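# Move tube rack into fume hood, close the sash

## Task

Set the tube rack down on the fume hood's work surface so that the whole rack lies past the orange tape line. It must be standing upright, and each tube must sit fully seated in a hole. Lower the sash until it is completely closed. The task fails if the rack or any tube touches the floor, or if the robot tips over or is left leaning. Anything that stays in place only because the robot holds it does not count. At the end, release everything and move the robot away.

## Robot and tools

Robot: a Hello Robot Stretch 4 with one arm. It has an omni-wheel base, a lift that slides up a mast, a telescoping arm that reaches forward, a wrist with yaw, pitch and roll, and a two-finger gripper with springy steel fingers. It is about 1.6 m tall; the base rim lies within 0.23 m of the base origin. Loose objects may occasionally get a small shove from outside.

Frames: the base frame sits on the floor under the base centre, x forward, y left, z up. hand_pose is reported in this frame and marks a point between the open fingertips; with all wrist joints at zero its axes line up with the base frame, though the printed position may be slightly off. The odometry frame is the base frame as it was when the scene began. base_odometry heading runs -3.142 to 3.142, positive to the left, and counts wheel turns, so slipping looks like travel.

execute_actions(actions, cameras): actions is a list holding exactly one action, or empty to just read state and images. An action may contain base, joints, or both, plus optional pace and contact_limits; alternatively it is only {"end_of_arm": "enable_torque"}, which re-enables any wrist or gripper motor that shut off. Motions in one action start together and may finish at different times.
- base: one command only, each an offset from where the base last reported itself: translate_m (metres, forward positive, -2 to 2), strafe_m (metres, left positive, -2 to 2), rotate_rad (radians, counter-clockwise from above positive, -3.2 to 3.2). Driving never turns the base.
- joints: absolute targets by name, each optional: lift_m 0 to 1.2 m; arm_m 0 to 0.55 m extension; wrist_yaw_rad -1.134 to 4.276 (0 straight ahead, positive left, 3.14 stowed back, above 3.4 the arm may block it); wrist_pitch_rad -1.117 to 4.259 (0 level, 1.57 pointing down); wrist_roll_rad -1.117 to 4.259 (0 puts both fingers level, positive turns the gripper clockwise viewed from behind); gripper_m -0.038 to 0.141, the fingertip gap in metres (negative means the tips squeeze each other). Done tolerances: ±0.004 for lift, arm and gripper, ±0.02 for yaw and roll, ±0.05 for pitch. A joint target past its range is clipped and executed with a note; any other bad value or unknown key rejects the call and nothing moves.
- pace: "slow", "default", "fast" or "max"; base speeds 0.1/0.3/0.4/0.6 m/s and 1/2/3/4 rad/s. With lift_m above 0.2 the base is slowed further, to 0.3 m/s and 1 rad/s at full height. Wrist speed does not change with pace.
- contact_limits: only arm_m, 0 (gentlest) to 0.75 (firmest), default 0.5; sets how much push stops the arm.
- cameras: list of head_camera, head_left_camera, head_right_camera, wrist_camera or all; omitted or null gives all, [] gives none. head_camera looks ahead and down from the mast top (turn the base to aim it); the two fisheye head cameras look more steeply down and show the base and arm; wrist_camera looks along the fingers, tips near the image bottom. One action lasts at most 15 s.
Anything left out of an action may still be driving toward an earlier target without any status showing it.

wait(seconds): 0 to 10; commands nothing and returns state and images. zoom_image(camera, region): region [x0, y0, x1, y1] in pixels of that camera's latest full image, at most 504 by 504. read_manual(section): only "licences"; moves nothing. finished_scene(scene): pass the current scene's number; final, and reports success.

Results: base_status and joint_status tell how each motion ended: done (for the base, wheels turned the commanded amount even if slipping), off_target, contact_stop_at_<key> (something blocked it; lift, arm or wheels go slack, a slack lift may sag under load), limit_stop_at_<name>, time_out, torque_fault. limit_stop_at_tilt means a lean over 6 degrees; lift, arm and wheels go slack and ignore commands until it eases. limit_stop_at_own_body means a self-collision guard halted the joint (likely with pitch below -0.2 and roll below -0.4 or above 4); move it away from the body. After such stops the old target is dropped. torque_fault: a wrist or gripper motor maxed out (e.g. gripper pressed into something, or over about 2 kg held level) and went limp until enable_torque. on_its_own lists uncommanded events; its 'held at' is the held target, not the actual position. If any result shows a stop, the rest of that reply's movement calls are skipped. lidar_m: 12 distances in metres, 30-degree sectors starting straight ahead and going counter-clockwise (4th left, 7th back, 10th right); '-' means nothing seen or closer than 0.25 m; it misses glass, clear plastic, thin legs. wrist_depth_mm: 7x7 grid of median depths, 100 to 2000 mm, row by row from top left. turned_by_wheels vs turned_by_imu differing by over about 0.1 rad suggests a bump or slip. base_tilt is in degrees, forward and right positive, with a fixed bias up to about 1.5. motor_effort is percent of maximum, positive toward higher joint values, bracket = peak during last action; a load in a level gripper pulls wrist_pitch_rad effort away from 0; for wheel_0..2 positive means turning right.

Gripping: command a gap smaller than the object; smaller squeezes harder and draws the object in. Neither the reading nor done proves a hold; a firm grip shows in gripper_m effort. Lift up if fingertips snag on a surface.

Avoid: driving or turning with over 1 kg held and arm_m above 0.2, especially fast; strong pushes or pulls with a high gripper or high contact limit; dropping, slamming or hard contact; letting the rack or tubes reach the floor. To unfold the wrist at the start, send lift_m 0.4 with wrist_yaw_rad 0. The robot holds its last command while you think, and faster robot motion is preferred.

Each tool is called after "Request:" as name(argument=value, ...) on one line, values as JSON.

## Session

Request:
execute_actions(actions=[])

Scene clock: 0.00 s.
base_odometry: x=+0.000 y=+0.000 heading=+0.000 (m, m, rad; odometry frame)
turned_by_wheels: +0.000 (rad since the last result)
turned_by_imu: +0.000 (rad since the last result)
base_tilt: forward=+0.4 right=+0.4 (deg)
lidar_m: 1.76 1.75 2.43 1.75 1.74 2.87 1.78 1.77 1.40 1.15 1.12 1.25
base_status: not commanded
joint_positions: lift_m=+0.243 arm_m=+0.001 wrist_yaw_rad=+3.210 wrist_pitch_rad=+0.000 wrist_roll_rad=+0.009 gripper_m=+0.057
joint_status: not commanded
motor_effort: lift_m=+19 arm_m=-1 wrist_yaw_rad=+0 wrist_pitch_rad=-9 wrist_roll_rad=-2 gripper_m=-4 wheel_0=+0 wheel_1=+0 wheel_2=+0 (%)
hand_pose: x=-0.1220 y=+0.0675 z=+0.4212 quat_wxyz=(-0.034, +0.000, +0.004, +0.999) (m; base frame)
wrist_depth_mm: - 135 247 - - - - / - 111 135 - - - - / - 111 134 - - - - / - 124 154 - - - - / 136 1863 - - - - - / 226 1756 216 1756 213 1661 1708 / 1042 1098 1025 1098 1060 1118 1138
pictures: head_camera, head_left_camera, head_right_camera, wrist_camera
Images, in order (width x height): head_camera 420x560, head_left_camera 420x672, head_right_camera 420x672, wrist_camera 616x392.

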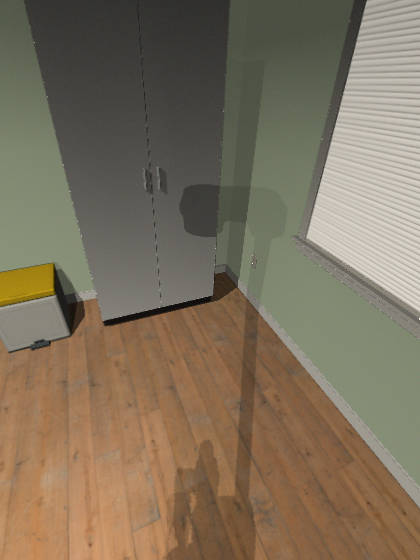

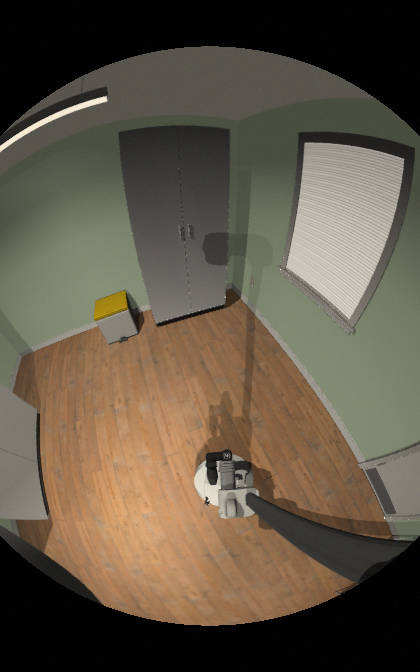

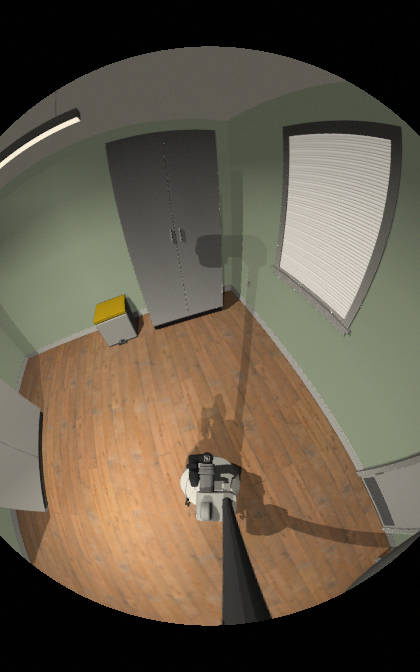

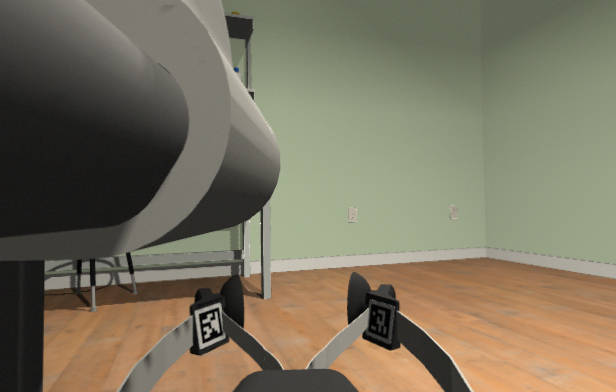

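Request:
execute_actions(actions=[{"base": {"rotate_rad": 1.93}, "joints": {"lift_m": 0.45, "wrist_yaw_rad": 0, "wrist_roll_rad": 0, "gripper_m": 0.14}, "pace": "fast"}], cameras=["head_camera", "head_left_camera", "wrist_camera"])

Scene clock: 2.57 s.
base_odometry: x=+0.000 y=+0.000 heading=+1.930 (m, m, rad; odometry frame)
turned_by_wheels: +1.930 (rad since the last result)
turned_by_imu: +1.897 (rad since the last result)
base_tilt: forward=+0.4 right=+0.2 (deg)
lidar_m: 1.71 2.67 1.91 1.76 1.66 1.21 1.14 1.20 1.66 1.72 1.85 1.83
base_status: done
joint_positions: lift_m=+0.450 arm_m=+0.001 wrist_yaw_rad=+0.000 wrist_pitch_rad=+0.001 wrist_roll_rad=+0.000 gripper_m=+0.140
joint_status: all done
motor_effort: lift_m=+20(20) arm_m=-1(1) wrist_yaw_rad=-1(7) wrist_pitch_rad=-9(9) wrist_roll_rad=-3(2) gripper_m=-1(7) wheel_0=+0(8) wheel_1=+0(10) wheel_2=+0(15) (%)
hand_pose: x=+0.4603 y=-0.0873 z=+0.6279 quat_wxyz=(+1.000, +0.000, +0.000, +0.000) (m; base frame)
wrist_depth_mm: - - - - - 1708 - / - - - - - 1618 - / - - - 1499 1537 1576 - / - - - 1499 1537 1537 - / - - - 1499 1499 1537 - / - 208 - 1537 1464 1537 - / 1661 1537 1464 150 1537 1499 1576
pictures: head_camera, head_left_camera, wrist_camera
Images, in order (width x height): head_camera 420x560, head_left_camera 420x672, wrist_camera 616x392.

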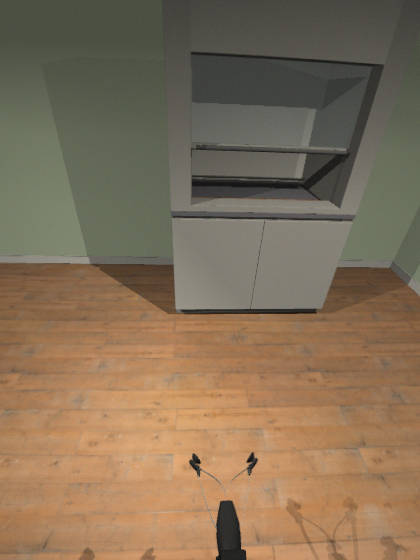

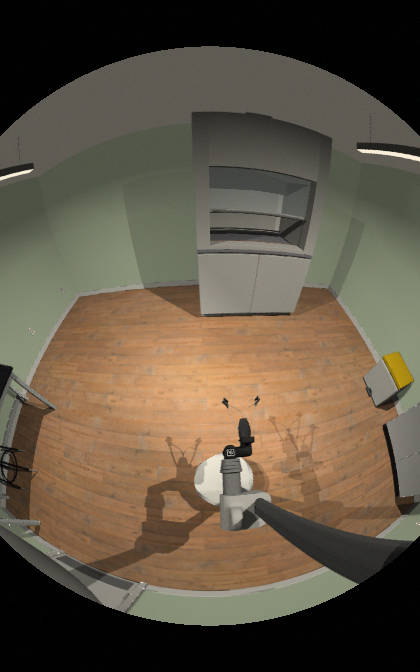

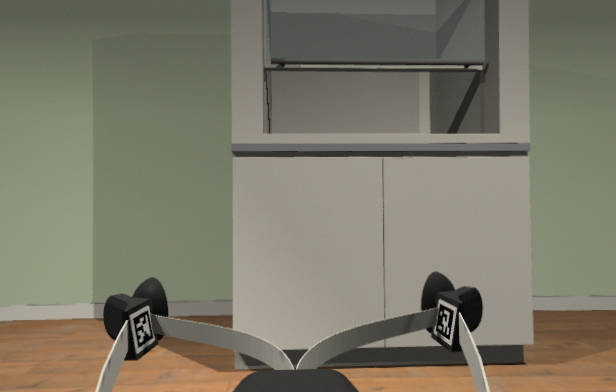

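Request:
execute_actions(actions=[{"base": {"rotate_rad": 1.62}, "pace": "fast"}], cameras=["head_camera"])

Scene clock: 4.50 s.
base_odometry: x=+0.000 y=+0.000 heading=-2.733 (m, m, rad; odometry frame)
turned_by_wheels: +1.620 (rad since the last result)
turned_by_imu: +1.591 (rad since the last result)
base_tilt: forward=+0.2 right=+0.3 (deg)
lidar_m: 1.77 1.54 1.19 1.14 1.20 1.71 1.73 1.88 1.79 1.72 2.73 1.84
base_status: done
joint_positions: lift_m=+0.450 arm_m=+0.001 wrist_yaw_rad=+0.000 wrist_pitch_rad=+0.001 wrist_roll_rad=+0.000 gripper_m=+0.140
joint_status: not commanded
motor_effort: lift_m=+20(20) arm_m=-1(1) wrist_yaw_rad=-1(3) wrist_pitch_rad=-10(9) wrist_roll_rad=-3(3) gripper_m=-2(1) wheel_0=-1(10) wheel_1=-1(10) wheel_2=-1(10) (%)
hand_pose: x=+0.4603 y=-0.0874 z=+0.6280 quat_wxyz=(+1.000, +0.000, +0.000, +0.000) (m; base frame)
wrist_depth_mm: 1756 - - - - - - / 1756 - - - - - - / 1808 - - - - - - / 1661 - - - - - - / 1618 - - - - - - / 1661 207 - - - - - / 1576 1537 1537 151 1537 1537 1576
pictures: head_camera
Images, in order (width x height): head_camera 420x560.

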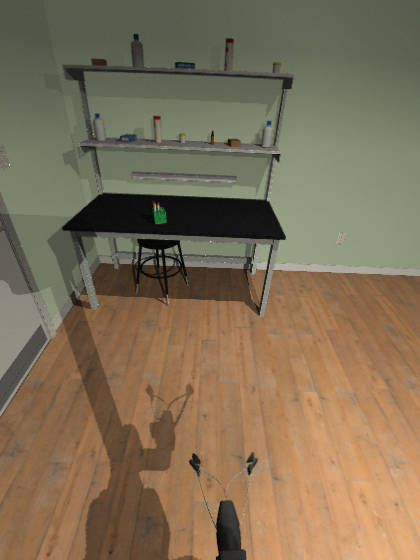

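Request:
zoom_image(camera="head_camera", region=[130, 190, 190, 240])

Region (130, 190, 190, 240) of head_camera's 420x560 image, scaled by 8.400, with more detail than that image has.

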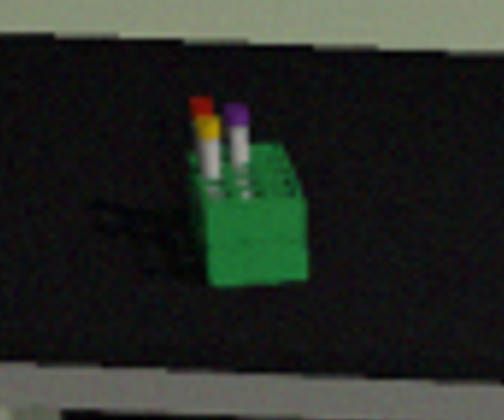

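Request:
execute_actions(actions=[{"base": {"translate_m": 1.15}, "joints": {"lift_m": 0.9, "wrist_pitch_rad": 0.4, "wrist_yaw_rad": 0.5}, "pace": "max"}], cameras=["head_camera", "wrist_camera"])

Scene clock: 8.40 s.
base_odometry: x=-1.056 y=-0.457 heading=-2.733 (m, m, rad; odometry frame)
turned_by_wheels: +0.000 (rad since the last result)
turned_by_imu: -0.003 (rad since the last result)
base_tilt: forward=+0.6 right=+0.4 (deg)
lidar_m: 0.61 0.67 0.96 1.05 1.14 1.69 2.90 2.47 2.03 2.64 1.91 0.62
base_status: done
joint_positions: lift_m=+0.900 arm_m=+0.001 wrist_yaw_rad=+0.500 wrist_pitch_rad=+0.402 wrist_roll_rad=+0.000 gripper_m=+0.140
joint_status: all done
motor_effort: lift_m=+19(21) arm_m=-1(1) wrist_yaw_rad=+0(9) wrist_pitch_rad=-8(10) wrist_roll_rad=-3(3) gripper_m=-1(1) wheel_0=+0(8) wheel_1=+0(8) wheel_2=+3(13) (%)
hand_pose: x=+0.4467 y=+0.0506 z=+0.9653 quat_wxyz=(+0.949, -0.049, +0.194, +0.242) (m; base frame)
wrist_depth_mm: 1008 1182 1308 1160 1042 946 878 / 1025 1255 1366 1205 1098 976 904 / 1042 1255 1430 1281 1160 1042 917 / 991 917 931 854 904 917 904 / 946 715 676 640 668 676 668 / 1060 207 574 530 508 512 530 / 1138 1281 1366 151 459 427 439
pictures: head_camera, wrist_camera
Images, in order (width x height): head_camera 420x560, wrist_camera 616x392.

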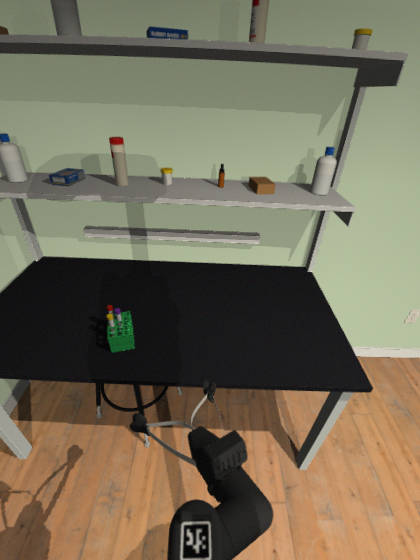

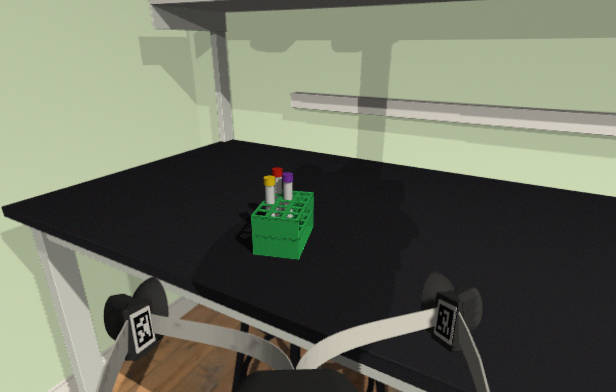

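Request:
zoom_image(camera="wrist_camera", region=[220, 155, 340, 270])

Request:
zoom_image(camera="head_camera", region=[80, 290, 160, 365])

Region (220, 155, 340, 270) of wrist_camera's 616x392 image, scaled by 4.200; it fills the top 483 rows of this view, and the rest is white.

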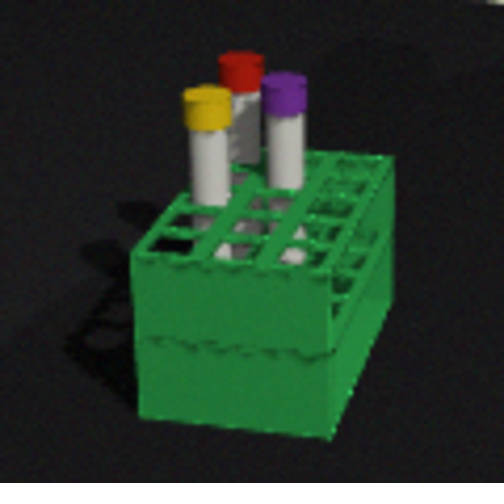

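Region (80, 290, 160, 365) of head_camera's 420x560 image, scaled by 6.300, with more detail than that image has; it fills the top 472 rows of this view, and the rest is white.

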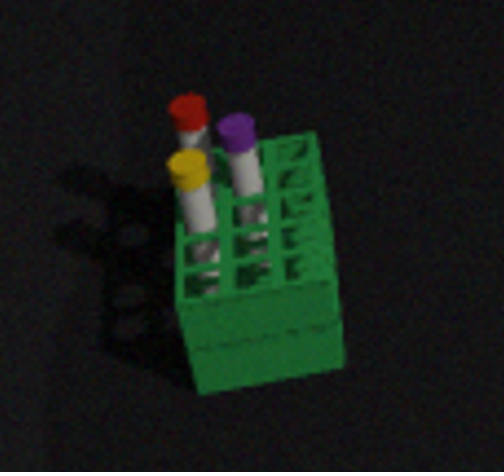

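Request:
execute_actions(actions=[{"base": {"strafe_m": 0.262}, "joints": {"lift_m": 0.715, "wrist_pitch_rad": 0.25, "wrist_yaw_rad": 0.245, "arm_m": 0.22}, "pace": "fast"}], cameras=["head_camera", "wrist_camera"])

Scene clock: 12.63 s.
base_odometry: x=-0.951 y=-0.697 heading=-2.733 (m, m, rad; odometry frame)
turned_by_wheels: +0.000 (rad since the last result)
turned_by_imu: +0.001 (rad since the last result)
base_tilt: forward=+0.4 right=+0.3 (deg)
lidar_m: 0.60 0.66 0.82 0.79 0.88 1.25 2.85 2.83 2.28 2.91 0.89 0.64
base_status: done
joint_positions: lift_m=+0.715 arm_m=+0.219 wrist_yaw_rad=+0.245 wrist_pitch_rad=+0.252 wrist_roll_rad=+0.000 gripper_m=+0.140
joint_status: all done
motor_effort: lift_m=+17(18) arm_m=+6(8) wrist_yaw_rad=-1(4) wrist_pitch_rad=-9(14) wrist_roll_rad=-2(3) gripper_m=-1(1) wheel_0=+2(11) wheel_1=+0(10) wheel_2=+0(1) (%)
hand_pose: x=+0.6820 y=-0.0170 z=+0.8213 quat_wxyz=(+0.985, -0.015, +0.125, +0.121) (m; base frame)
wrist_depth_mm: 960 976 946 904 854 809 778 / 960 1042 1008 904 854 820 778 / 976 1078 1008 946 917 866 820 / 723 732 723 382 723 732 715 / 452 449 421 312 452 445 449 / 327 207 325 319 307 309 327 / 256 246 246 151 255 247 257
pictures: head_camera, wrist_camera
Images, in order (width x height): head_camera 420x560, wrist_camera 616x392.

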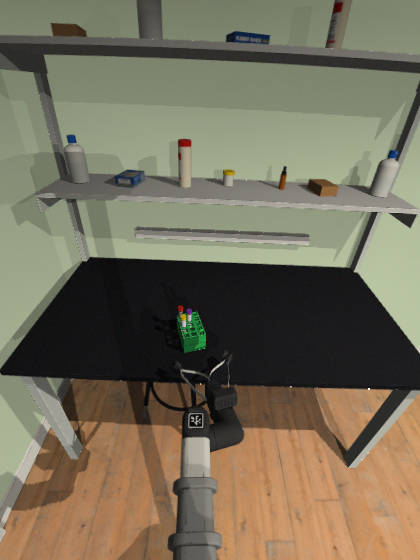

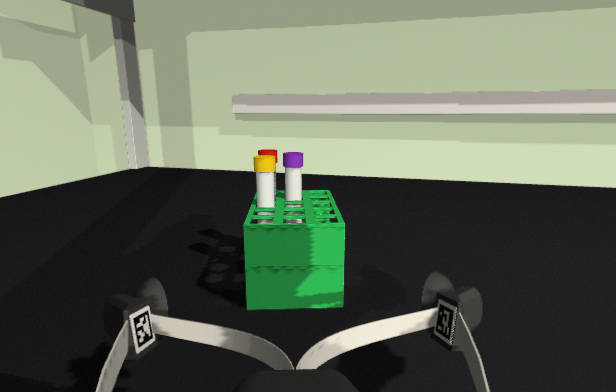

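Request:
execute_actions(actions=[{"base": {"strafe_m": 0.028}, "joints": {"lift_m": 0.698, "arm_m": 0.328, "gripper_m": 0.12}, "contact_limits": {"arm_m": 0.2}}], cameras=["wrist_camera"])

Scene clock: 14.60 s.
base_odometry: x=-0.940 y=-0.723 heading=-2.733 (m, m, rad; odometry frame)
turned_by_wheels: +0.000 (rad since the last result)
turned_by_imu: +0.001 (rad since the last result)
base_tilt: forward=+0.4 right=+0.3 (deg)
lidar_m: 0.64 0.67 0.79 0.78 0.85 1.24 2.87 2.90 2.30 2.93 0.89 0.65
base_status: done
joint_positions: lift_m=+0.698 arm_m=+0.327 wrist_yaw_rad=+0.245 wrist_pitch_rad=+0.252 wrist_roll_rad=+0.000 gripper_m=+0.120
joint_status: all done
motor_effort: lift_m=+16(14) arm_m=+6(7) wrist_yaw_rad=+0(0) wrist_pitch_rad=-9(8) wrist_roll_rad=-3(3) gripper_m=-3(4) wheel_0=+1(9) wheel_1=+0(10) wheel_2=+0(2) (%)
contact_limits: arm_m 0.2
hand_pose: x=+0.7900 y=-0.0170 z=+0.8044 quat_wxyz=(+0.985, -0.015, +0.125, +0.121) (m; base frame)
wrist_depth_mm: 917 891 842 798 750 723 683 / 931 917 891 798 768 723 691 / 960 946 917 842 809 750 715 / 654 661 580 290 654 640 647 / 407 404 351 219 402 404 404 / 294 264 200 200 201 277 293 / 232 220 209 156 221 220 230
pictures: wrist_camera
Images, in order (width x height): wrist_camera 616x392.

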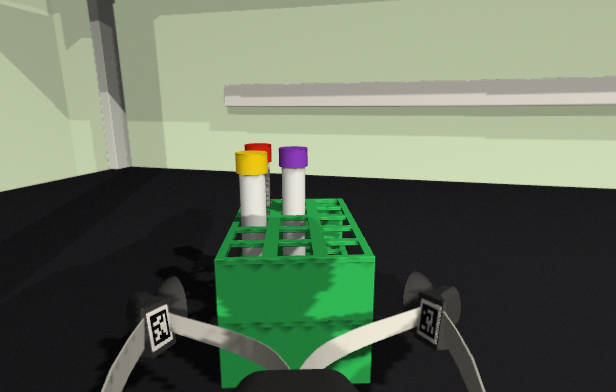

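Same pose as before. Closing.

Request:
execute_actions(actions=[{"joints": {"gripper_m": 0.02}}], cameras=["wrist_camera"])

Request:
execute_actions(actions=[{"joints": {"lift_m": 0.74}}], cameras=["wrist_camera"])

Scene clock: 16.57 s.
base_odometry: x=-0.940 y=-0.723 heading=-2.733 (m, m, rad; odometry frame)
turned_by_wheels: +0.000 (rad since the last result)
turned_by_imu: +0.001 (rad since the last result)
base_tilt: forward=+0.5 right=+0.4 (deg)
lidar_m: 0.63 0.67 0.78 0.73 0.83 1.24 2.86 2.86 2.30 2.91 0.88 0.65
base_status: not commanded
joint_positions: lift_m=+0.698 arm_m=+0.327 wrist_yaw_rad=+0.245 wrist_pitch_rad=+0.253 wrist_roll_rad=+0.000 gripper_m=+0.021
joint_status: all done
motor_effort: lift_m=+16(16) arm_m=+6(6) wrist_yaw_rad=-1(0) wrist_pitch_rad=-12(12) wrist_roll_rad=-3(3) gripper_m=-31(30) wheel_0=+1(1) wheel_1=+0(0) wheel_2=+0(0) (%)
hand_pose: x=+0.7899 y=-0.0171 z=+0.8041 quat_wxyz=(+0.985, -0.015, +0.125, +0.121) (m; base frame)
wrist_depth_mm: 931 878 831 798 750 723 691 / 931 917 866 809 768 732 691 / 960 946 904 831 809 759 715 / 640 640 569 271 640 640 647 / 399 402 233 204 373 402 399 / 293 291 180 180 184 290 293 / 230 171 184 186 191 211 229
pictures: wrist_camera
Images, in order (width x height): wrist_camera 616x392.

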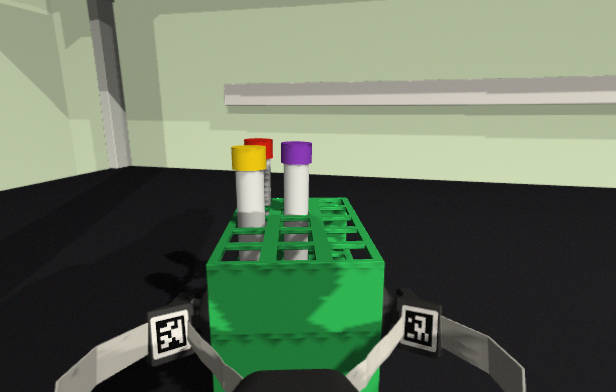

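Scene clock: 17.60 s.
base_odometry: x=-0.940 y=-0.723 heading=-2.733 (m, m, rad; odometry frame)
turned_by_wheels: +0.000 (rad since the last result)
turned_by_imu: +0.000 (rad since the last result)
base_tilt: forward=+0.4 right=+0.3 (deg)
lidar_m: 0.63 0.68 0.76 0.78 0.84 1.23 2.90 2.85 2.29 2.92 0.91 0.67
base_status: not commanded
joint_positions: lift_m=+0.740 arm_m=+0.327 wrist_yaw_rad=+0.245 wrist_pitch_rad=+0.254 wrist_roll_rad=+0.000 gripper_m=+0.021
joint_status: all done
motor_effort: lift_m=+21(22) arm_m=+6(6) wrist_yaw_rad=-1(1) wrist_pitch_rad=-12(13) wrist_roll_rad=-3(3) gripper_m=-31(30) wheel_0=+1(1) wheel_1=+0(0) wheel_2=+0(0) (%)
hand_pose: x=+0.7899 y=-0.0171 z=+0.8456 quat_wxyz=(+0.985, -0.015, +0.126, +0.121) (m; base frame)
wrist_depth_mm: 917 878 854 788 759 715 691 / 946 917 866 820 768 732 691 / 946 946 891 831 809 759 723 / 891 809 732 271 809 778 732 / 508 512 230 204 473 504 508 / 373 373 181 180 184 370 373 / 294 172 185 185 193 267 294
pictures: wrist_camera
Images, in order (width x height): wrist_camera 616x392.

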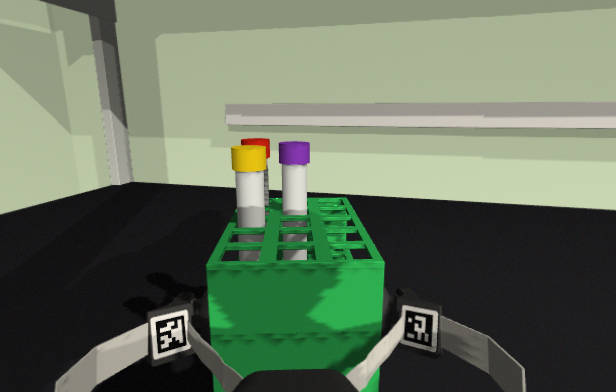

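Request:
execute_actions(actions=[{"base": {"rotate_rad": -0.9}, "joints": {"arm_m": 0.0, "wrist_yaw_rad": 0, "lift_m": 0.75, "gripper_m": 0.02}, "pace": "default"}], cameras=["head_right_camera"])

Request:
execute_actions(actions=[{"base": {"strafe_m": -2.0}, "joints": {"lift_m": 0.95}, "pace": "fast"}], cameras=["head_right_camera"])

Request:
execute_actions(actions=[{"base": {"rotate_rad": -0.72}, "pace": "default"}], cameras=["head_camera", "head_right_camera", "wrist_camera"])

Scene clock: 20.17 s.
base_odometry: x=-0.940 y=-0.723 heading=+2.651 (m, m, rad; odometry frame)
turned_by_wheels: -0.899 (rad since the last result)
turned_by_imu: -0.882 (rad since the last result)
base_tilt: forward=+0.4 right=+0.3 (deg)
lidar_m: 0.45 0.61 0.62 0.72 0.77 0.78 0.91 1.48 2.90 2.54 2.30 2.91
base_status: done
joint_positions: lift_m=+0.750 arm_m=+0.002 wrist_yaw_rad=+0.000 wrist_pitch_rad=+0.254 wrist_roll_rad=+0.000 gripper_m=+0.021
joint_status: all done
motor_effort: lift_m=+20(19) arm_m=-6(7) wrist_yaw_rad=+0(8) wrist_pitch_rad=-13(14) wrist_roll_rad=-3(3) gripper_m=-31(30) wheel_0=+2(7) wheel_1=+3(8) wheel_2=+3(7) (%)
hand_pose: x=+0.4521 y=-0.0875 z=+0.8556 quat_wxyz=(+0.992, +0.000, +0.127, +0.000) (m; base frame)
wrist_depth_mm: 1042 1160 1576 1921 - - - / 1098 1308 1576 - - - - / 1138 1308 1576 - - - - / 866 878 788 271 - - - / 544 609 231 204 - - - / 539 1308 181 181 184 1921 1863 / 1160 172 185 185 191 1366 1464
pictures: head_right_camera
Images, in order (width x height): head_right_camera 420x672.

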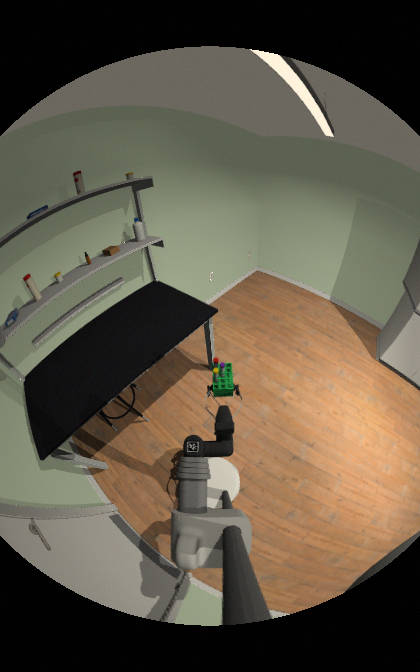

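Scene clock: 26.40 s.
base_odometry: x=+0.002 y=+1.041 heading=+2.651 (m, m, rad; odometry frame)
turned_by_wheels: +0.000 (rad since the last result)
turned_by_imu: +0.001 (rad since the last result)
base_tilt: forward=+0.4 right=+0.2 (deg)
lidar_m: 0.46 2.90 2.21 2.45 2.14 2.09 1.67 1.38 1.82 0.99 0.77 0.74
base_status: done
joint_positions: lift_m=+0.950 arm_m=+0.002 wrist_yaw_rad=+0.000 wrist_pitch_rad=+0.254 wrist_roll_rad=+0.000 gripper_m=+0.021
joint_status: all done
motor_effort: lift_m=+20(25) arm_m=-6(6) wrist_yaw_rad=+0(2) wrist_pitch_rad=-12(13) wrist_roll_rad=-3(3) gripper_m=-30(32) wheel_0=-1(10) wheel_1=+1(16) wheel_2=+0(1) (%)
hand_pose: x=+0.4521 y=-0.0874 z=+1.0557 quat_wxyz=(+0.992, +0.000, +0.127, +0.000) (m; base frame)
wrist_depth_mm: - - - 634 634 591 539 / - - - 661 699 1025 960 / - - - 661 723 1060 960 / - - - 271 699 1042 991 / - - 231 204 591 559 544 / - - 180 180 184 535 484 / 1756 171 184 186 191 525 500
pictures: head_right_camera
Images, in order (width x height): head_right_camera 420x672.

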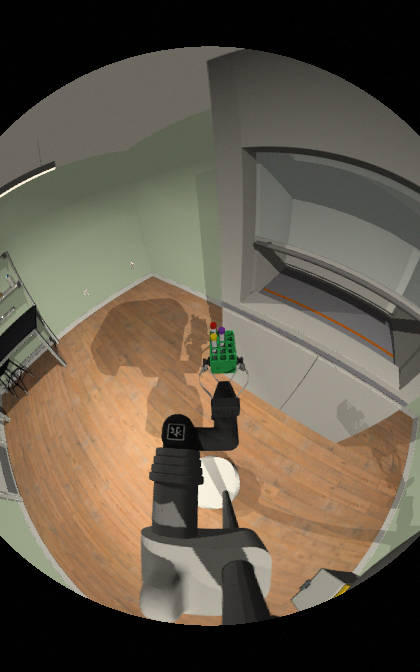

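Scene clock: 27.97 s.
base_odometry: x=+0.002 y=+1.041 heading=+1.932 (m, m, rad; odometry frame)
turned_by_wheels: -0.719 (rad since the last result)
turned_by_imu: -0.706 (rad since the last result)
base_tilt: forward=+0.3 right=+0.2 (deg)
lidar_m: 0.45 0.80 2.32 2.24 2.24 2.22 2.11 1.92 1.44 1.41 1.91 0.80
base_status: done
joint_positions: lift_m=+0.950 arm_m=+0.002 wrist_yaw_rad=+0.000 wrist_pitch_rad=+0.254 wrist_roll_rad=+0.000 gripper_m=+0.021
joint_status: not commanded
motor_effort: lift_m=+20(20) arm_m=-6(6) wrist_yaw_rad=-1(2) wrist_pitch_rad=-13(11) wrist_roll_rad=-3(2) gripper_m=-31(30) wheel_0=+3(3) wheel_1=+2(7) wheel_2=+2(7) (%)
hand_pose: x=+0.4521 y=-0.0875 z=+1.0557 quat_wxyz=(+0.992, +0.000, +0.127, +0.000) (m; base frame)
wrist_depth_mm: 603 597 609 615 1098 788 627 / 788 1098 1118 1138 1138 904 647 / 768 1138 1160 1160 1182 891 647 / 768 1042 931 272 1025 854 647 / 564 569 230 204 597 597 603 / 580 591 181 180 184 621 640 / 597 172 184 186 191 640 654
pictures: head_camera, head_right_camera, wrist_camera
Images, in order (width x height): head_camera 420x560, head_right_camera 420x672, wrist_camera 616x392.

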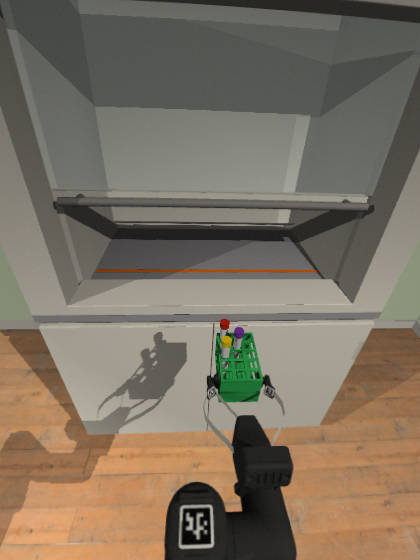

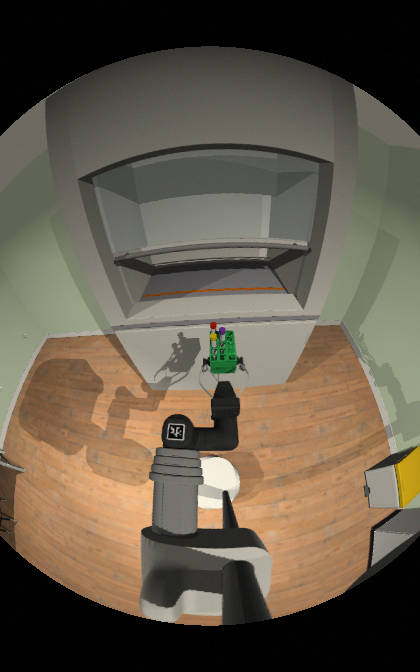

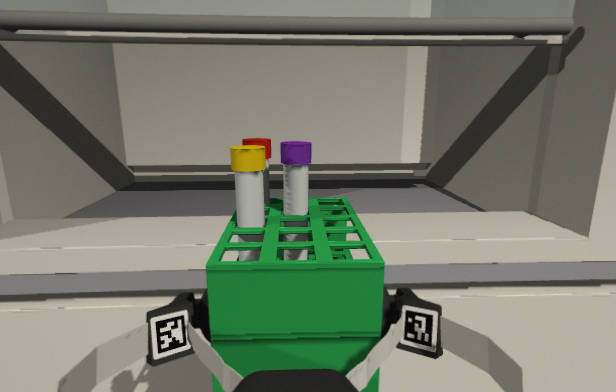

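Request:
execute_actions(actions=[{"base": {"translate_m": 0.43}, "joints": {"arm_m": 0.15, "lift_m": 0.93}, "contact_limits": {"arm_m": 0.25}, "pace": "default"}], cameras=["head_camera", "wrist_camera"])

Scene clock: 31.50 s.
base_odometry: x=-0.150 y=+1.443 heading=+1.932 (m, m, rad; odometry frame)
turned_by_wheels: +0.000 (rad since the last result)
turned_by_imu: +0.000 (rad since the last result)
base_tilt: forward=+0.2 right=+0.2 (deg)
lidar_m: 0.33 0.35 0.51 2.93 2.38 2.70 2.54 1.98 1.53 1.80 0.51 0.37
base_status: done
joint_positions: lift_m=+0.930 arm_m=+0.149 wrist_yaw_rad=+0.000 wrist_pitch_rad=+0.254 wrist_roll_rad=+0.000 gripper_m=+0.021
joint_status: all done
motor_effort: lift_m=+17(19) arm_m=+6(10) wrist_yaw_rad=-1(0) wrist_pitch_rad=-12(13) wrist_roll_rad=-2(3) gripper_m=-31(31) wheel_0=+1(9) wheel_1=+2(5) wheel_2=-2(7) (%)
contact_limits: arm_m 0.25
hand_pose: x=+0.5991 y=-0.0874 z=+1.0359 quat_wxyz=(+0.992, +0.000, +0.127, +0.000) (m; base frame)
wrist_depth_mm: 554 554 564 569 574 585 585 / 569 574 585 597 597 603 603 / 585 597 597 609 615 627 615 / 609 615 615 271 640 634 627 / 585 585 231 203 549 585 569 / 430 427 181 180 184 424 427 / 338 172 184 185 191 307 338
pictures: head_camera, wrist_camera
Images, in order (width x height): head_camera 420x560, wrist_camera 616x392.

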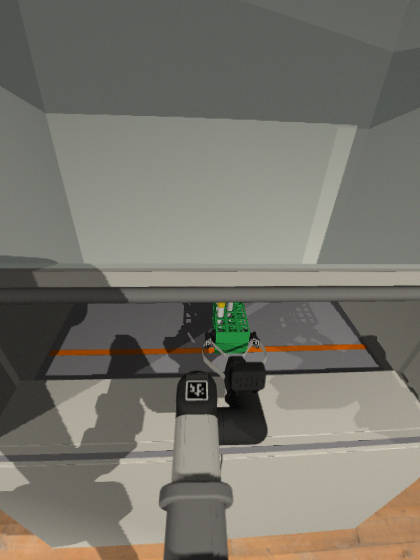

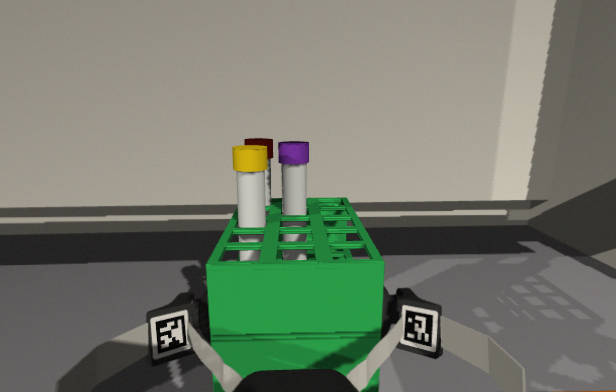

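Request:
execute_actions(actions=[{"joints": {"arm_m": 0.32, "lift_m": 0.905}, "contact_limits": {"arm_m": 0.25}}], cameras=[])

Request:
execute_actions(actions=[{"joints": {"lift_m": 0.863}, "pace": "slow"}], cameras=["wrist_camera"])

Scene clock: 33.27 s.
base_odometry: x=-0.150 y=+1.443 heading=+1.932 (m, m, rad; odometry frame)
turned_by_wheels: +0.000 (rad since the last result)
turned_by_imu: +0.001 (rad since the last result)
base_tilt: forward=+0.4 right=+0.4 (deg)
lidar_m: 0.33 0.34 0.51 2.94 2.34 2.68 2.55 2.00 1.54 1.81 0.51 0.37
base_status: not commanded
joint_positions: lift_m=+0.905 arm_m=+0.319 wrist_yaw_rad=+0.000 wrist_pitch_rad=+0.254 wrist_roll_rad=+0.000 gripper_m=+0.021
joint_status: all done
motor_effort: lift_m=+17(14) arm_m=+7(6) wrist_yaw_rad=+0(0) wrist_pitch_rad=-13(14) wrist_roll_rad=-3(3) gripper_m=-31(31) wheel_0=+2(1) wheel_1=+2(2) wheel_2=-2(2) (%)
contact_limits: arm_m 0.25
hand_pose: x=+0.7691 y=-0.0874 z=+1.0110 quat_wxyz=(+0.992, +0.000, +0.127, +0.000) (m; base frame)
wrist_depth_mm: 399 404 410 413 418 424 427 / 413 415 424 424 430 439 442 / 427 430 430 442 449 452 462 / 439 445 445 271 462 469 477 / 496 504 231 204 484 521 517 / 379 377 180 180 183 377 379 / 300 171 184 186 191 273 298
pictures: none
No camera images: the call's "cameras" was empty. Leave "cameras" out to get every camera's image.

Scene clock: 34.47 s.
base_odometry: x=-0.150 y=+1.443 heading=+1.932 (m, m, rad; odometry frame)
turned_by_wheels: +0.000 (rad since the last result)
turned_by_imu: +0.000 (rad since the last result)
base_tilt: forward=+0.4 right=+0.4 (deg)
lidar_m: 0.33 0.34 0.49 2.92 2.37 2.69 2.54 1.97 1.54 1.81 0.54 0.34
base_status: not commanded
joint_positions: lift_m=+0.863 arm_m=+0.319 wrist_yaw_rad=+0.000 wrist_pitch_rad=+0.254 wrist_roll_rad=+0.000 gripper_m=+0.021
joint_status: all done
motor_effort: lift_m=+17(15) arm_m=+6(6) wrist_yaw_rad=-1(1) wrist_pitch_rad=-12(12) wrist_roll_rad=-2(3) gripper_m=-31(31) wheel_0=+1(1) wheel_1=+2(2) wheel_2=-2(2) (%)
hand_pose: x=+0.7691 y=-0.0874 z=+0.9690 quat_wxyz=(+0.992, +0.000, +0.127, +0.000) (m; base frame)
wrist_depth_mm: 402 404 410 415 418 424 427 / 415 418 421 427 430 439 442 / 430 433 433 439 449 452 459 / 484 492 449 271 512 517 525 / 410 413 231 204 382 410 407 / 300 298 181 180 185 297 298 / 235 171 184 185 192 216 236
pictures: wrist_camera
Images, in order (width x height): wrist_camera 616x392.

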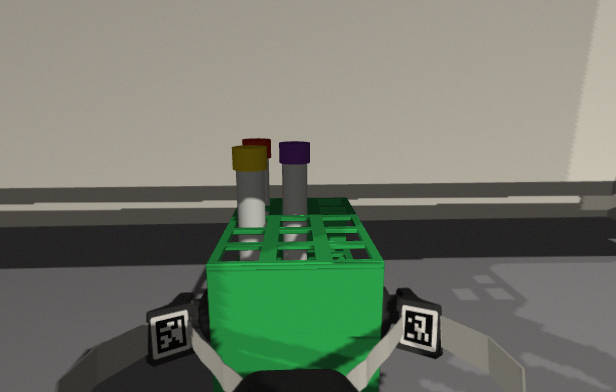

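Request:
execute_actions(actions=[{"joints": {"lift_m": 0.859, "gripper_m": 0.115}}], cameras=["wrist_camera"])

Scene clock: 36.43 s.
base_odometry: x=-0.150 y=+1.443 heading=+1.932 (m, m, rad; odometry frame)
turned_by_wheels: +0.000 (rad since the last result)
turned_by_imu: +0.001 (rad since the last result)
base_tilt: forward=+0.4 right=+0.3 (deg)
lidar_m: 0.32 0.35 0.49 2.93 2.33 2.68 2.55 1.95 1.52 1.79 0.52 0.35
base_status: not commanded
joint_positions: lift_m=+0.859 arm_m=+0.319 wrist_yaw_rad=+0.000 wrist_pitch_rad=+0.253 wrist_roll_rad=+0.000 gripper_m=+0.115
joint_status: all done
motor_effort: lift_m=+17(18) arm_m=+6(6) wrist_yaw_rad=-1(1) wrist_pitch_rad=-9(13) wrist_roll_rad=-3(3) gripper_m=-2(30) wheel_0=+1(1) wheel_1=+2(2) wheel_2=-2(2) (%)
hand_pose: x=+0.7691 y=-0.0874 z=+0.9653 quat_wxyz=(+0.992, +0.000, +0.126, +0.000) (m; base frame)
wrist_depth_mm: 402 404 410 415 421 427 427 / 413 415 424 424 430 442 445 / 427 430 436 442 449 455 459 / 488 496 496 289 517 521 525 / 404 404 349 217 402 404 402 / 293 277 199 200 200 293 293 / 229 212 208 156 220 220 231
pictures: wrist_camera
Images, in order (width x height): wrist_camera 616x392.

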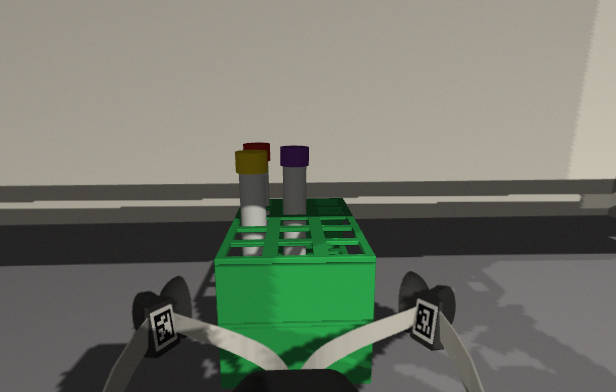

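Request:
execute_actions(actions=[{"joints": {"lift_m": 0.915, "arm_m": 0.0}, "pace": "default"}], cameras=["wrist_camera"])

Request:
execute_actions(actions=[{"joints": {"wrist_yaw_rad": 1.75, "wrist_pitch_rad": -0.2, "gripper_m": 0.0}, "pace": "fast"}], cameras=["head_camera", "head_left_camera"])

Scene clock: 38.67 s.
base_odometry: x=-0.150 y=+1.443 heading=+1.932 (m, m, rad; odometry frame)
turned_by_wheels: +0.000 (rad since the last result)
turned_by_imu: +0.001 (rad since the last result)
base_tilt: forward=+0.4 right=+0.3 (deg)
lidar_m: 0.33 0.36 0.49 2.94 2.35 2.69 2.56 2.01 1.54 1.82 0.52 0.35
base_status: not commanded
joint_positions: lift_m=+0.915 arm_m=+0.002 wrist_yaw_rad=+0.000 wrist_pitch_rad=+0.253 wrist_roll_rad=+0.000 gripper_m=+0.115
joint_status: all done
motor_effort: lift_m=+20(20) arm_m=-6(3) wrist_yaw_rad=-1(1) wrist_pitch_rad=-10(10) wrist_roll_rad=-3(3) gripper_m=-2(2) wheel_0=+1(1) wheel_1=+2(2) wheel_2=-2(2) (%)
hand_pose: x=+0.4522 y=-0.0874 z=+1.0210 quat_wxyz=(+0.992, +0.000, +0.126, +0.000) (m; base frame)
wrist_depth_mm: 691 691 699 707 723 723 621 / 707 715 723 723 741 741 621 / 723 741 750 759 778 768 627 / 741 798 809 585 798 778 627 / 554 554 554 521 554 554 559 / 404 382 404 402 218 404 404 / 258 237 245 155 246 247 258
pictures: wrist_camera
Images, in order (width x height): wrist_camera 616x392.

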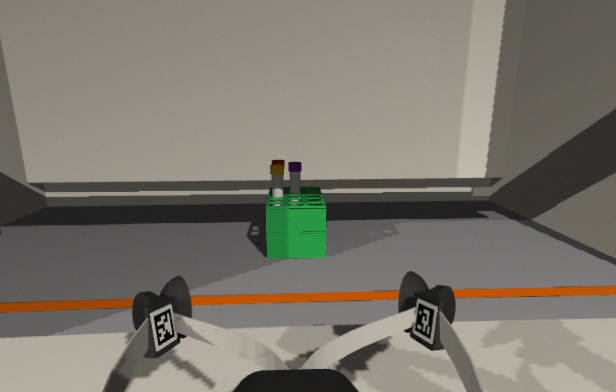

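Scene clock: 40.67 s.
base_odometry: x=-0.150 y=+1.443 heading=+1.932 (m, m, rad; odometry frame)
turned_by_wheels: +0.000 (rad since the last result)
turned_by_imu: +0.001 (rad since the last result)
base_tilt: forward=+0.4 right=+0.2 (deg)
lidar_m: 0.34 0.35 0.52 2.91 2.35 2.67 2.54 1.96 1.54 1.81 0.52 0.38
base_status: not commanded
joint_positions: lift_m=+0.915 arm_m=+0.002 wrist_yaw_rad=+1.750 wrist_pitch_rad=-0.197 wrist_roll_rad=+0.000 gripper_m=+0.000
joint_status: all done
motor_effort: lift_m=+21(21) arm_m=-6(6) wrist_yaw_rad=+1(4) wrist_pitch_rad=-11(16) wrist_roll_rad=-3(3) gripper_m=-6(6) wheel_0=+2(1) wheel_1=+2(2) wheel_2=-2(2) (%)
hand_pose: x=+0.2085 y=+0.2939 z=+1.1496 quat_wxyz=(+0.638, +0.076, -0.063, +0.764) (m; base frame)
wrist_depth_mm: 1921 1921 1921 1921 1983 382 377 / - - - - - 368 362 / - - - - - 357 345 / - - - - - 349 340 / - - - - - 340 330 / - - - 204 - 329 319 / - - - 189 179 320 310
pictures: head_camera, head_left_camera
Images, in order (width x height): head_camera 420x560, head_left_camera 420x672.

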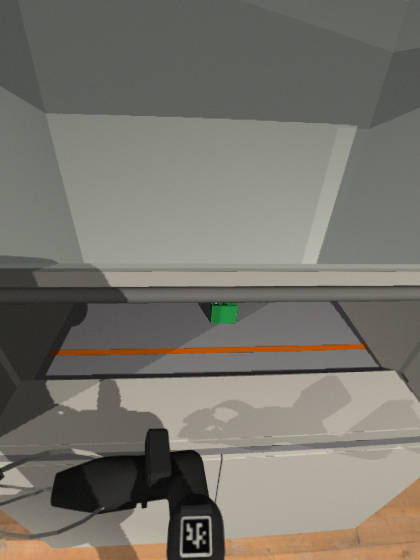

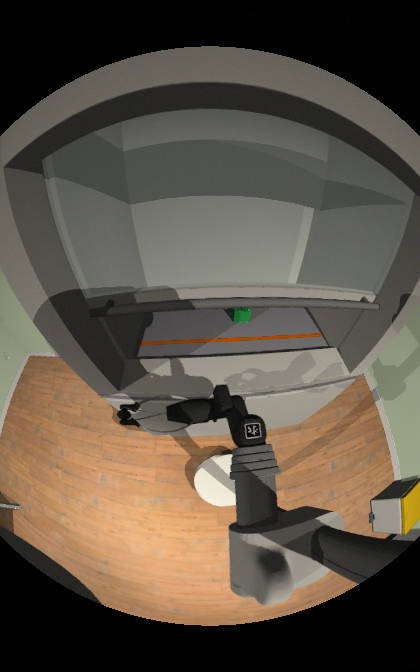

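Request:
execute_actions(actions=[{"base": {"translate_m": 0.04}, "joints": {"lift_m": 1.2, "wrist_pitch_rad": -0.5}, "pace": "fast"}], cameras=["head_camera"])

Request:
execute_actions(actions=[{"joints": {"arm_m": 0.125}, "contact_limits": {"arm_m": 0.12}}], cameras=["head_camera", "head_left_camera", "head_right_camera"])

Scene clock: 42.87 s.
base_odometry: x=-0.164 y=+1.481 heading=+1.932 (m, m, rad; odometry frame)
turned_by_wheels: +0.000 (rad since the last result)
turned_by_imu: +0.001 (rad since the last result)
base_tilt: forward=+0.4 right=+0.4 (deg)
lidar_m: 0.29 0.31 0.45 2.94 2.39 2.73 2.60 1.96 1.55 1.81 0.47 0.33
base_status: done
joint_positions: lift_m=+1.199 arm_m=+0.002 wrist_yaw_rad=+1.750 wrist_pitch_rad=-0.498 wrist_roll_rad=+0.000 gripper_m=+0.000
joint_status: all done
motor_effort: lift_m=+21(22) arm_m=-6(6) wrist_yaw_rad=+0(1) wrist_pitch_rad=-9(15) wrist_roll_rad=-3(3) gripper_m=-9(8) wheel_0=+2(12) wheel_1=+1(8) wheel_2=-1(9) (%)
hand_pose: x=+0.2136 y=+0.2650 z=+1.5151 quat_wxyz=(+0.621, +0.189, -0.158, +0.744) (m; base frame)
wrist_depth_mm: 1078 1078 1078 1098 392 294 484 / 1308 1308 1255 1281 418 343 459 / 1499 1537 1537 1537 455 427 427 / 1921 1921 1983 1983 500 415 399 / - - - - - 382 377 / - - - 202 - 357 351 / - - - 189 179 334 330
pictures: head_camera
Images, in order (width x height): head_camera 420x560.

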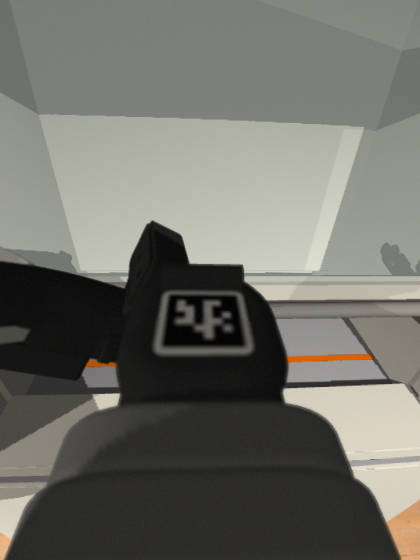

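Scene clock: 44.27 s.
base_odometry: x=-0.164 y=+1.481 heading=+1.932 (m, m, rad; odometry frame)
turned_by_wheels: +0.000 (rad since the last result)
turned_by_imu: +0.001 (rad since the last result)
base_tilt: forward=+0.4 right=+0.3 (deg)
lidar_m: 0.28 0.29 0.45 2.92 2.39 2.73 2.61 1.97 1.52 1.82 0.46 0.34
base_status: not commanded
joint_positions: lift_m=+1.199 arm_m=+0.124 wrist_yaw_rad=+1.750 wrist_pitch_rad=-0.498 wrist_roll_rad=+0.000 gripper_m=+0.000
joint_status: all done
motor_effort: lift_m=+20(20) arm_m=+6(8) wrist_yaw_rad=+0(1) wrist_pitch_rad=-8(8) wrist_roll_rad=-3(2) gripper_m=-7(7) wheel_0=+2(2) wheel_1=+1(1) wheel_2=-1(1) (%)
contact_limits: arm_m 0.12
hand_pose: x=+0.3356 y=+0.2650 z=+1.5151 quat_wxyz=(+0.621, +0.189, -0.158, +0.744) (m; base frame)
wrist_depth_mm: 1098 1098 1098 291 307 535 517 / 1255 1281 1281 338 366 484 466 / 1499 1499 1537 427 449 442 433 / 1921 1921 1921 452 430 413 399 / - - - 418 399 379 373 / - - - 203 375 357 347 / - - - 189 179 332 325
pictures: head_camera, head_left_camera, head_right_camera
Images, in order (width x height): head_camera 420x560, head_left_camera 420x672, head_right_camera 420x672.

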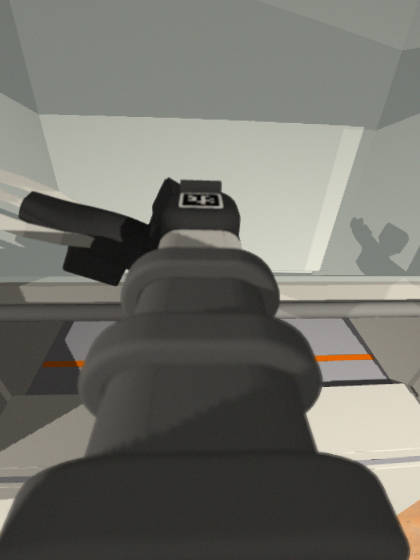

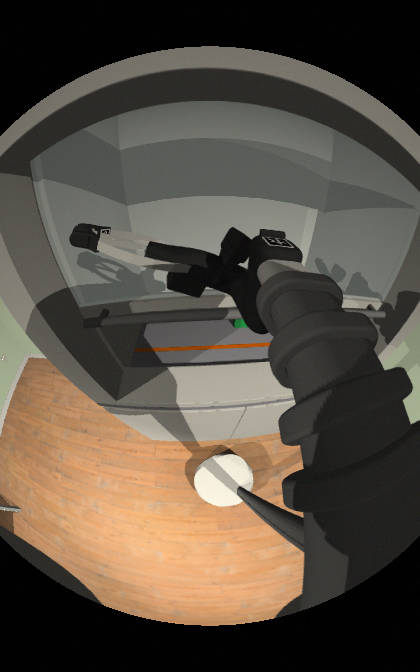

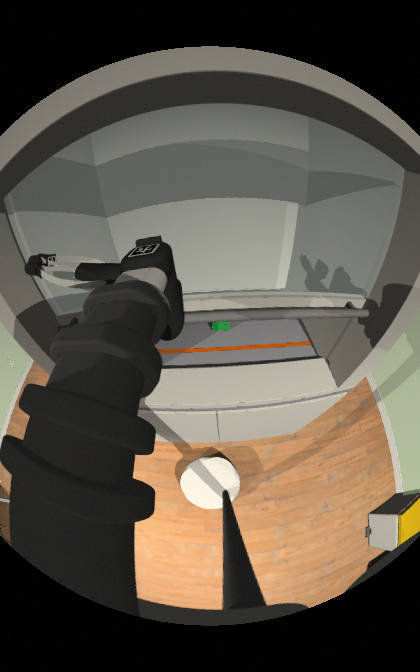

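Request:
execute_actions(actions=[{"joints": {"arm_m": 0.134, "lift_m": 1.12}, "contact_limits": {"arm_m": 0.12}, "pace": "slow"}], cameras=["head_left_camera", "head_right_camera"])

Scene clock: 45.70 s.
base_odometry: x=-0.164 y=+1.481 heading=+1.932 (m, m, rad; odometry frame)
turned_by_wheels: +0.000 (rad since the last result)
turned_by_imu: +0.001 (rad since the last result)
base_tilt: forward=+0.2 right=+0.2 (deg)
lidar_m: 0.29 0.32 0.46 2.93 2.40 2.74 2.59 1.95 1.52 1.79 0.43 0.32
base_status: not commanded
joint_positions: lift_m=+1.136 arm_m=+0.133 wrist_yaw_rad=+1.750 wrist_pitch_rad=-0.498 wrist_roll_rad=+0.000 gripper_m=+0.000
joint_status: lift_m contact_stop (moved -0.063 of -0.079); the others done
on_its_own: lift_m is slack since a contact_stop (your +1.120 is given up)
motor_effort: lift_m=+18(21) arm_m=+0(2) wrist_yaw_rad=+0(2) wrist_pitch_rad=-9(9) wrist_roll_rad=-3(2) gripper_m=-7(7) wheel_0=+1(2) wheel_1=+0(1) wheel_2=-2(2) (%)
contact_limits: arm_m 0.12
hand_pose: x=+0.3446 y=+0.2650 z=+1.4517 quat_wxyz=(+0.621, +0.189, -0.158, +0.744) (m; base frame)
wrist_depth_mm: 1138 1160 1138 362 549 530 508 / 1336 1336 1366 427 500 484 469 / 1618 1618 1661 480 469 445 430 / - - - 452 427 407 397 / - - - 413 399 377 373 / - - - 203 373 353 347 / - - - 189 179 332 325
pictures: head_left_camera, head_right_camera
Images, in order (width x height): head_left_camera 420x672, head_right_camera 420x672.

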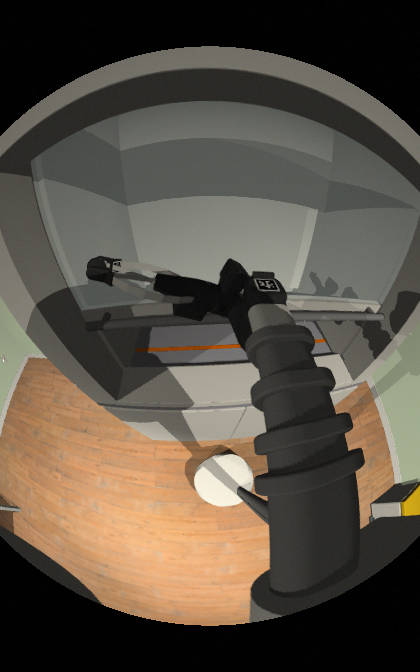

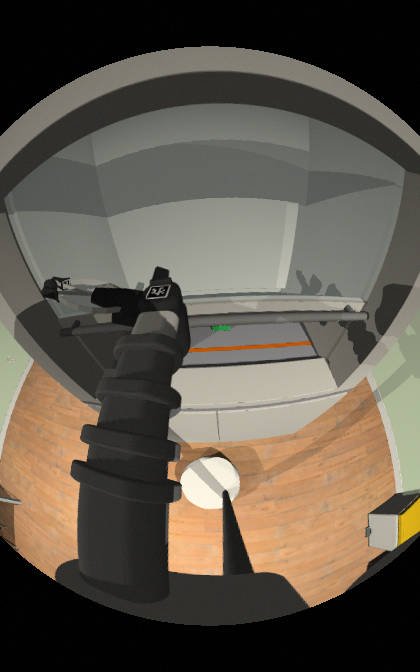

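Request:
execute_actions(actions=[{"joints": {"lift_m": 0.95}, "pace": "fast"}], cameras=[])

Scene clock: 46.53 s.
base_odometry: x=-0.164 y=+1.481 heading=+1.932 (m, m, rad; odometry frame)
turned_by_wheels: +0.000 (rad since the last result)
turned_by_imu: +0.002 (rad since the last result)
base_tilt: forward=+0.5 right=+0.3 (deg)
lidar_m: 0.30 0.31 0.46 2.93 2.37 2.72 2.60 1.95 1.53 1.81 0.47 0.33
base_status: not commanded
joint_positions: lift_m=+1.121 arm_m=+0.133 wrist_yaw_rad=+1.750 wrist_pitch_rad=-0.498 wrist_roll_rad=+0.000 gripper_m=+0.000
joint_status: lift_m contact_stop (moved -0.015 of -0.186)
on_its_own: lift_m is slack since a contact_stop (your +0.950 is given up)
motor_effort: lift_m=+18(19) arm_m=+0(0) wrist_yaw_rad=+0(3) wrist_pitch_rad=-8(10) wrist_roll_rad=-3(3) gripper_m=-7(6) wheel_0=+0(1) wheel_1=+0(1) wheel_2=+0(3) (%)
hand_pose: x=+0.3446 y=+0.2650 z=+1.4365 quat_wxyz=(+0.621, +0.189, -0.158, +0.744) (m; base frame)
wrist_depth_mm: 1182 1160 1182 382 549 535 512 / 1397 1397 1397 449 496 484 466 / 1618 1661 1661 488 469 442 430 / - - - 452 430 410 397 / - - - 415 397 377 370 / - - - 203 373 353 345 / - - - 189 179 330 325
pictures: none
No camera images: the call's "cameras" was empty. Leave "cameras" out to get every camera's image.

Request:
execute_actions(actions=[{"joints": {"lift_m": 0.95}, "pace": "max"}], cameras=[])

Scene clock: 47.47 s.
base_odometry: x=-0.164 y=+1.481 heading=+1.932 (m, m, rad; odometry frame)
turned_by_wheels: +0.000 (rad since the last result)
turned_by_imu: +0.002 (rad since the last result)
base_tilt: forward=+0.5 right=+0.3 (deg)
lidar_m: 0.29 0.30 0.45 2.92 2.38 2.72 2.61 1.97 1.52 1.81 0.44 0.30
base_status: not commanded
joint_positions: lift_m=+1.095 arm_m=+0.133 wrist_yaw_rad=+1.750 wrist_pitch_rad=-0.498 wrist_roll_rad=+0.000 gripper_m=+0.000
joint_status: lift_m contact_stop (moved -0.026 of -0.171)
on_its_own: lift_m is slack since a contact_stop (your +0.950 is given up)
motor_effort: lift_m=+18(16) arm_m=+0(0) wrist_yaw_rad=-1(3) wrist_pitch_rad=-7(10) wrist_roll_rad=-3(2) gripper_m=-7(8) wheel_0=+0(0) wheel_1=-1(4) wheel_2=+0(4) (%)
hand_pose: x=+0.3446 y=+0.2650 z=+1.4109 quat_wxyz=(+0.621, +0.189, -0.158, +0.744) (m; base frame)
wrist_depth_mm: 1205 1205 1205 410 539 530 508 / 1430 1397 1397 500 496 484 462 / 1661 1661 1661 488 469 439 427 / - - - 442 430 404 397 / - - - 410 397 379 368 / - - - 203 373 353 343 / - - - 189 178 330 322
pictures: none
No camera images: the call's "cameras" was empty. Leave "cameras" out to get every camera's image.


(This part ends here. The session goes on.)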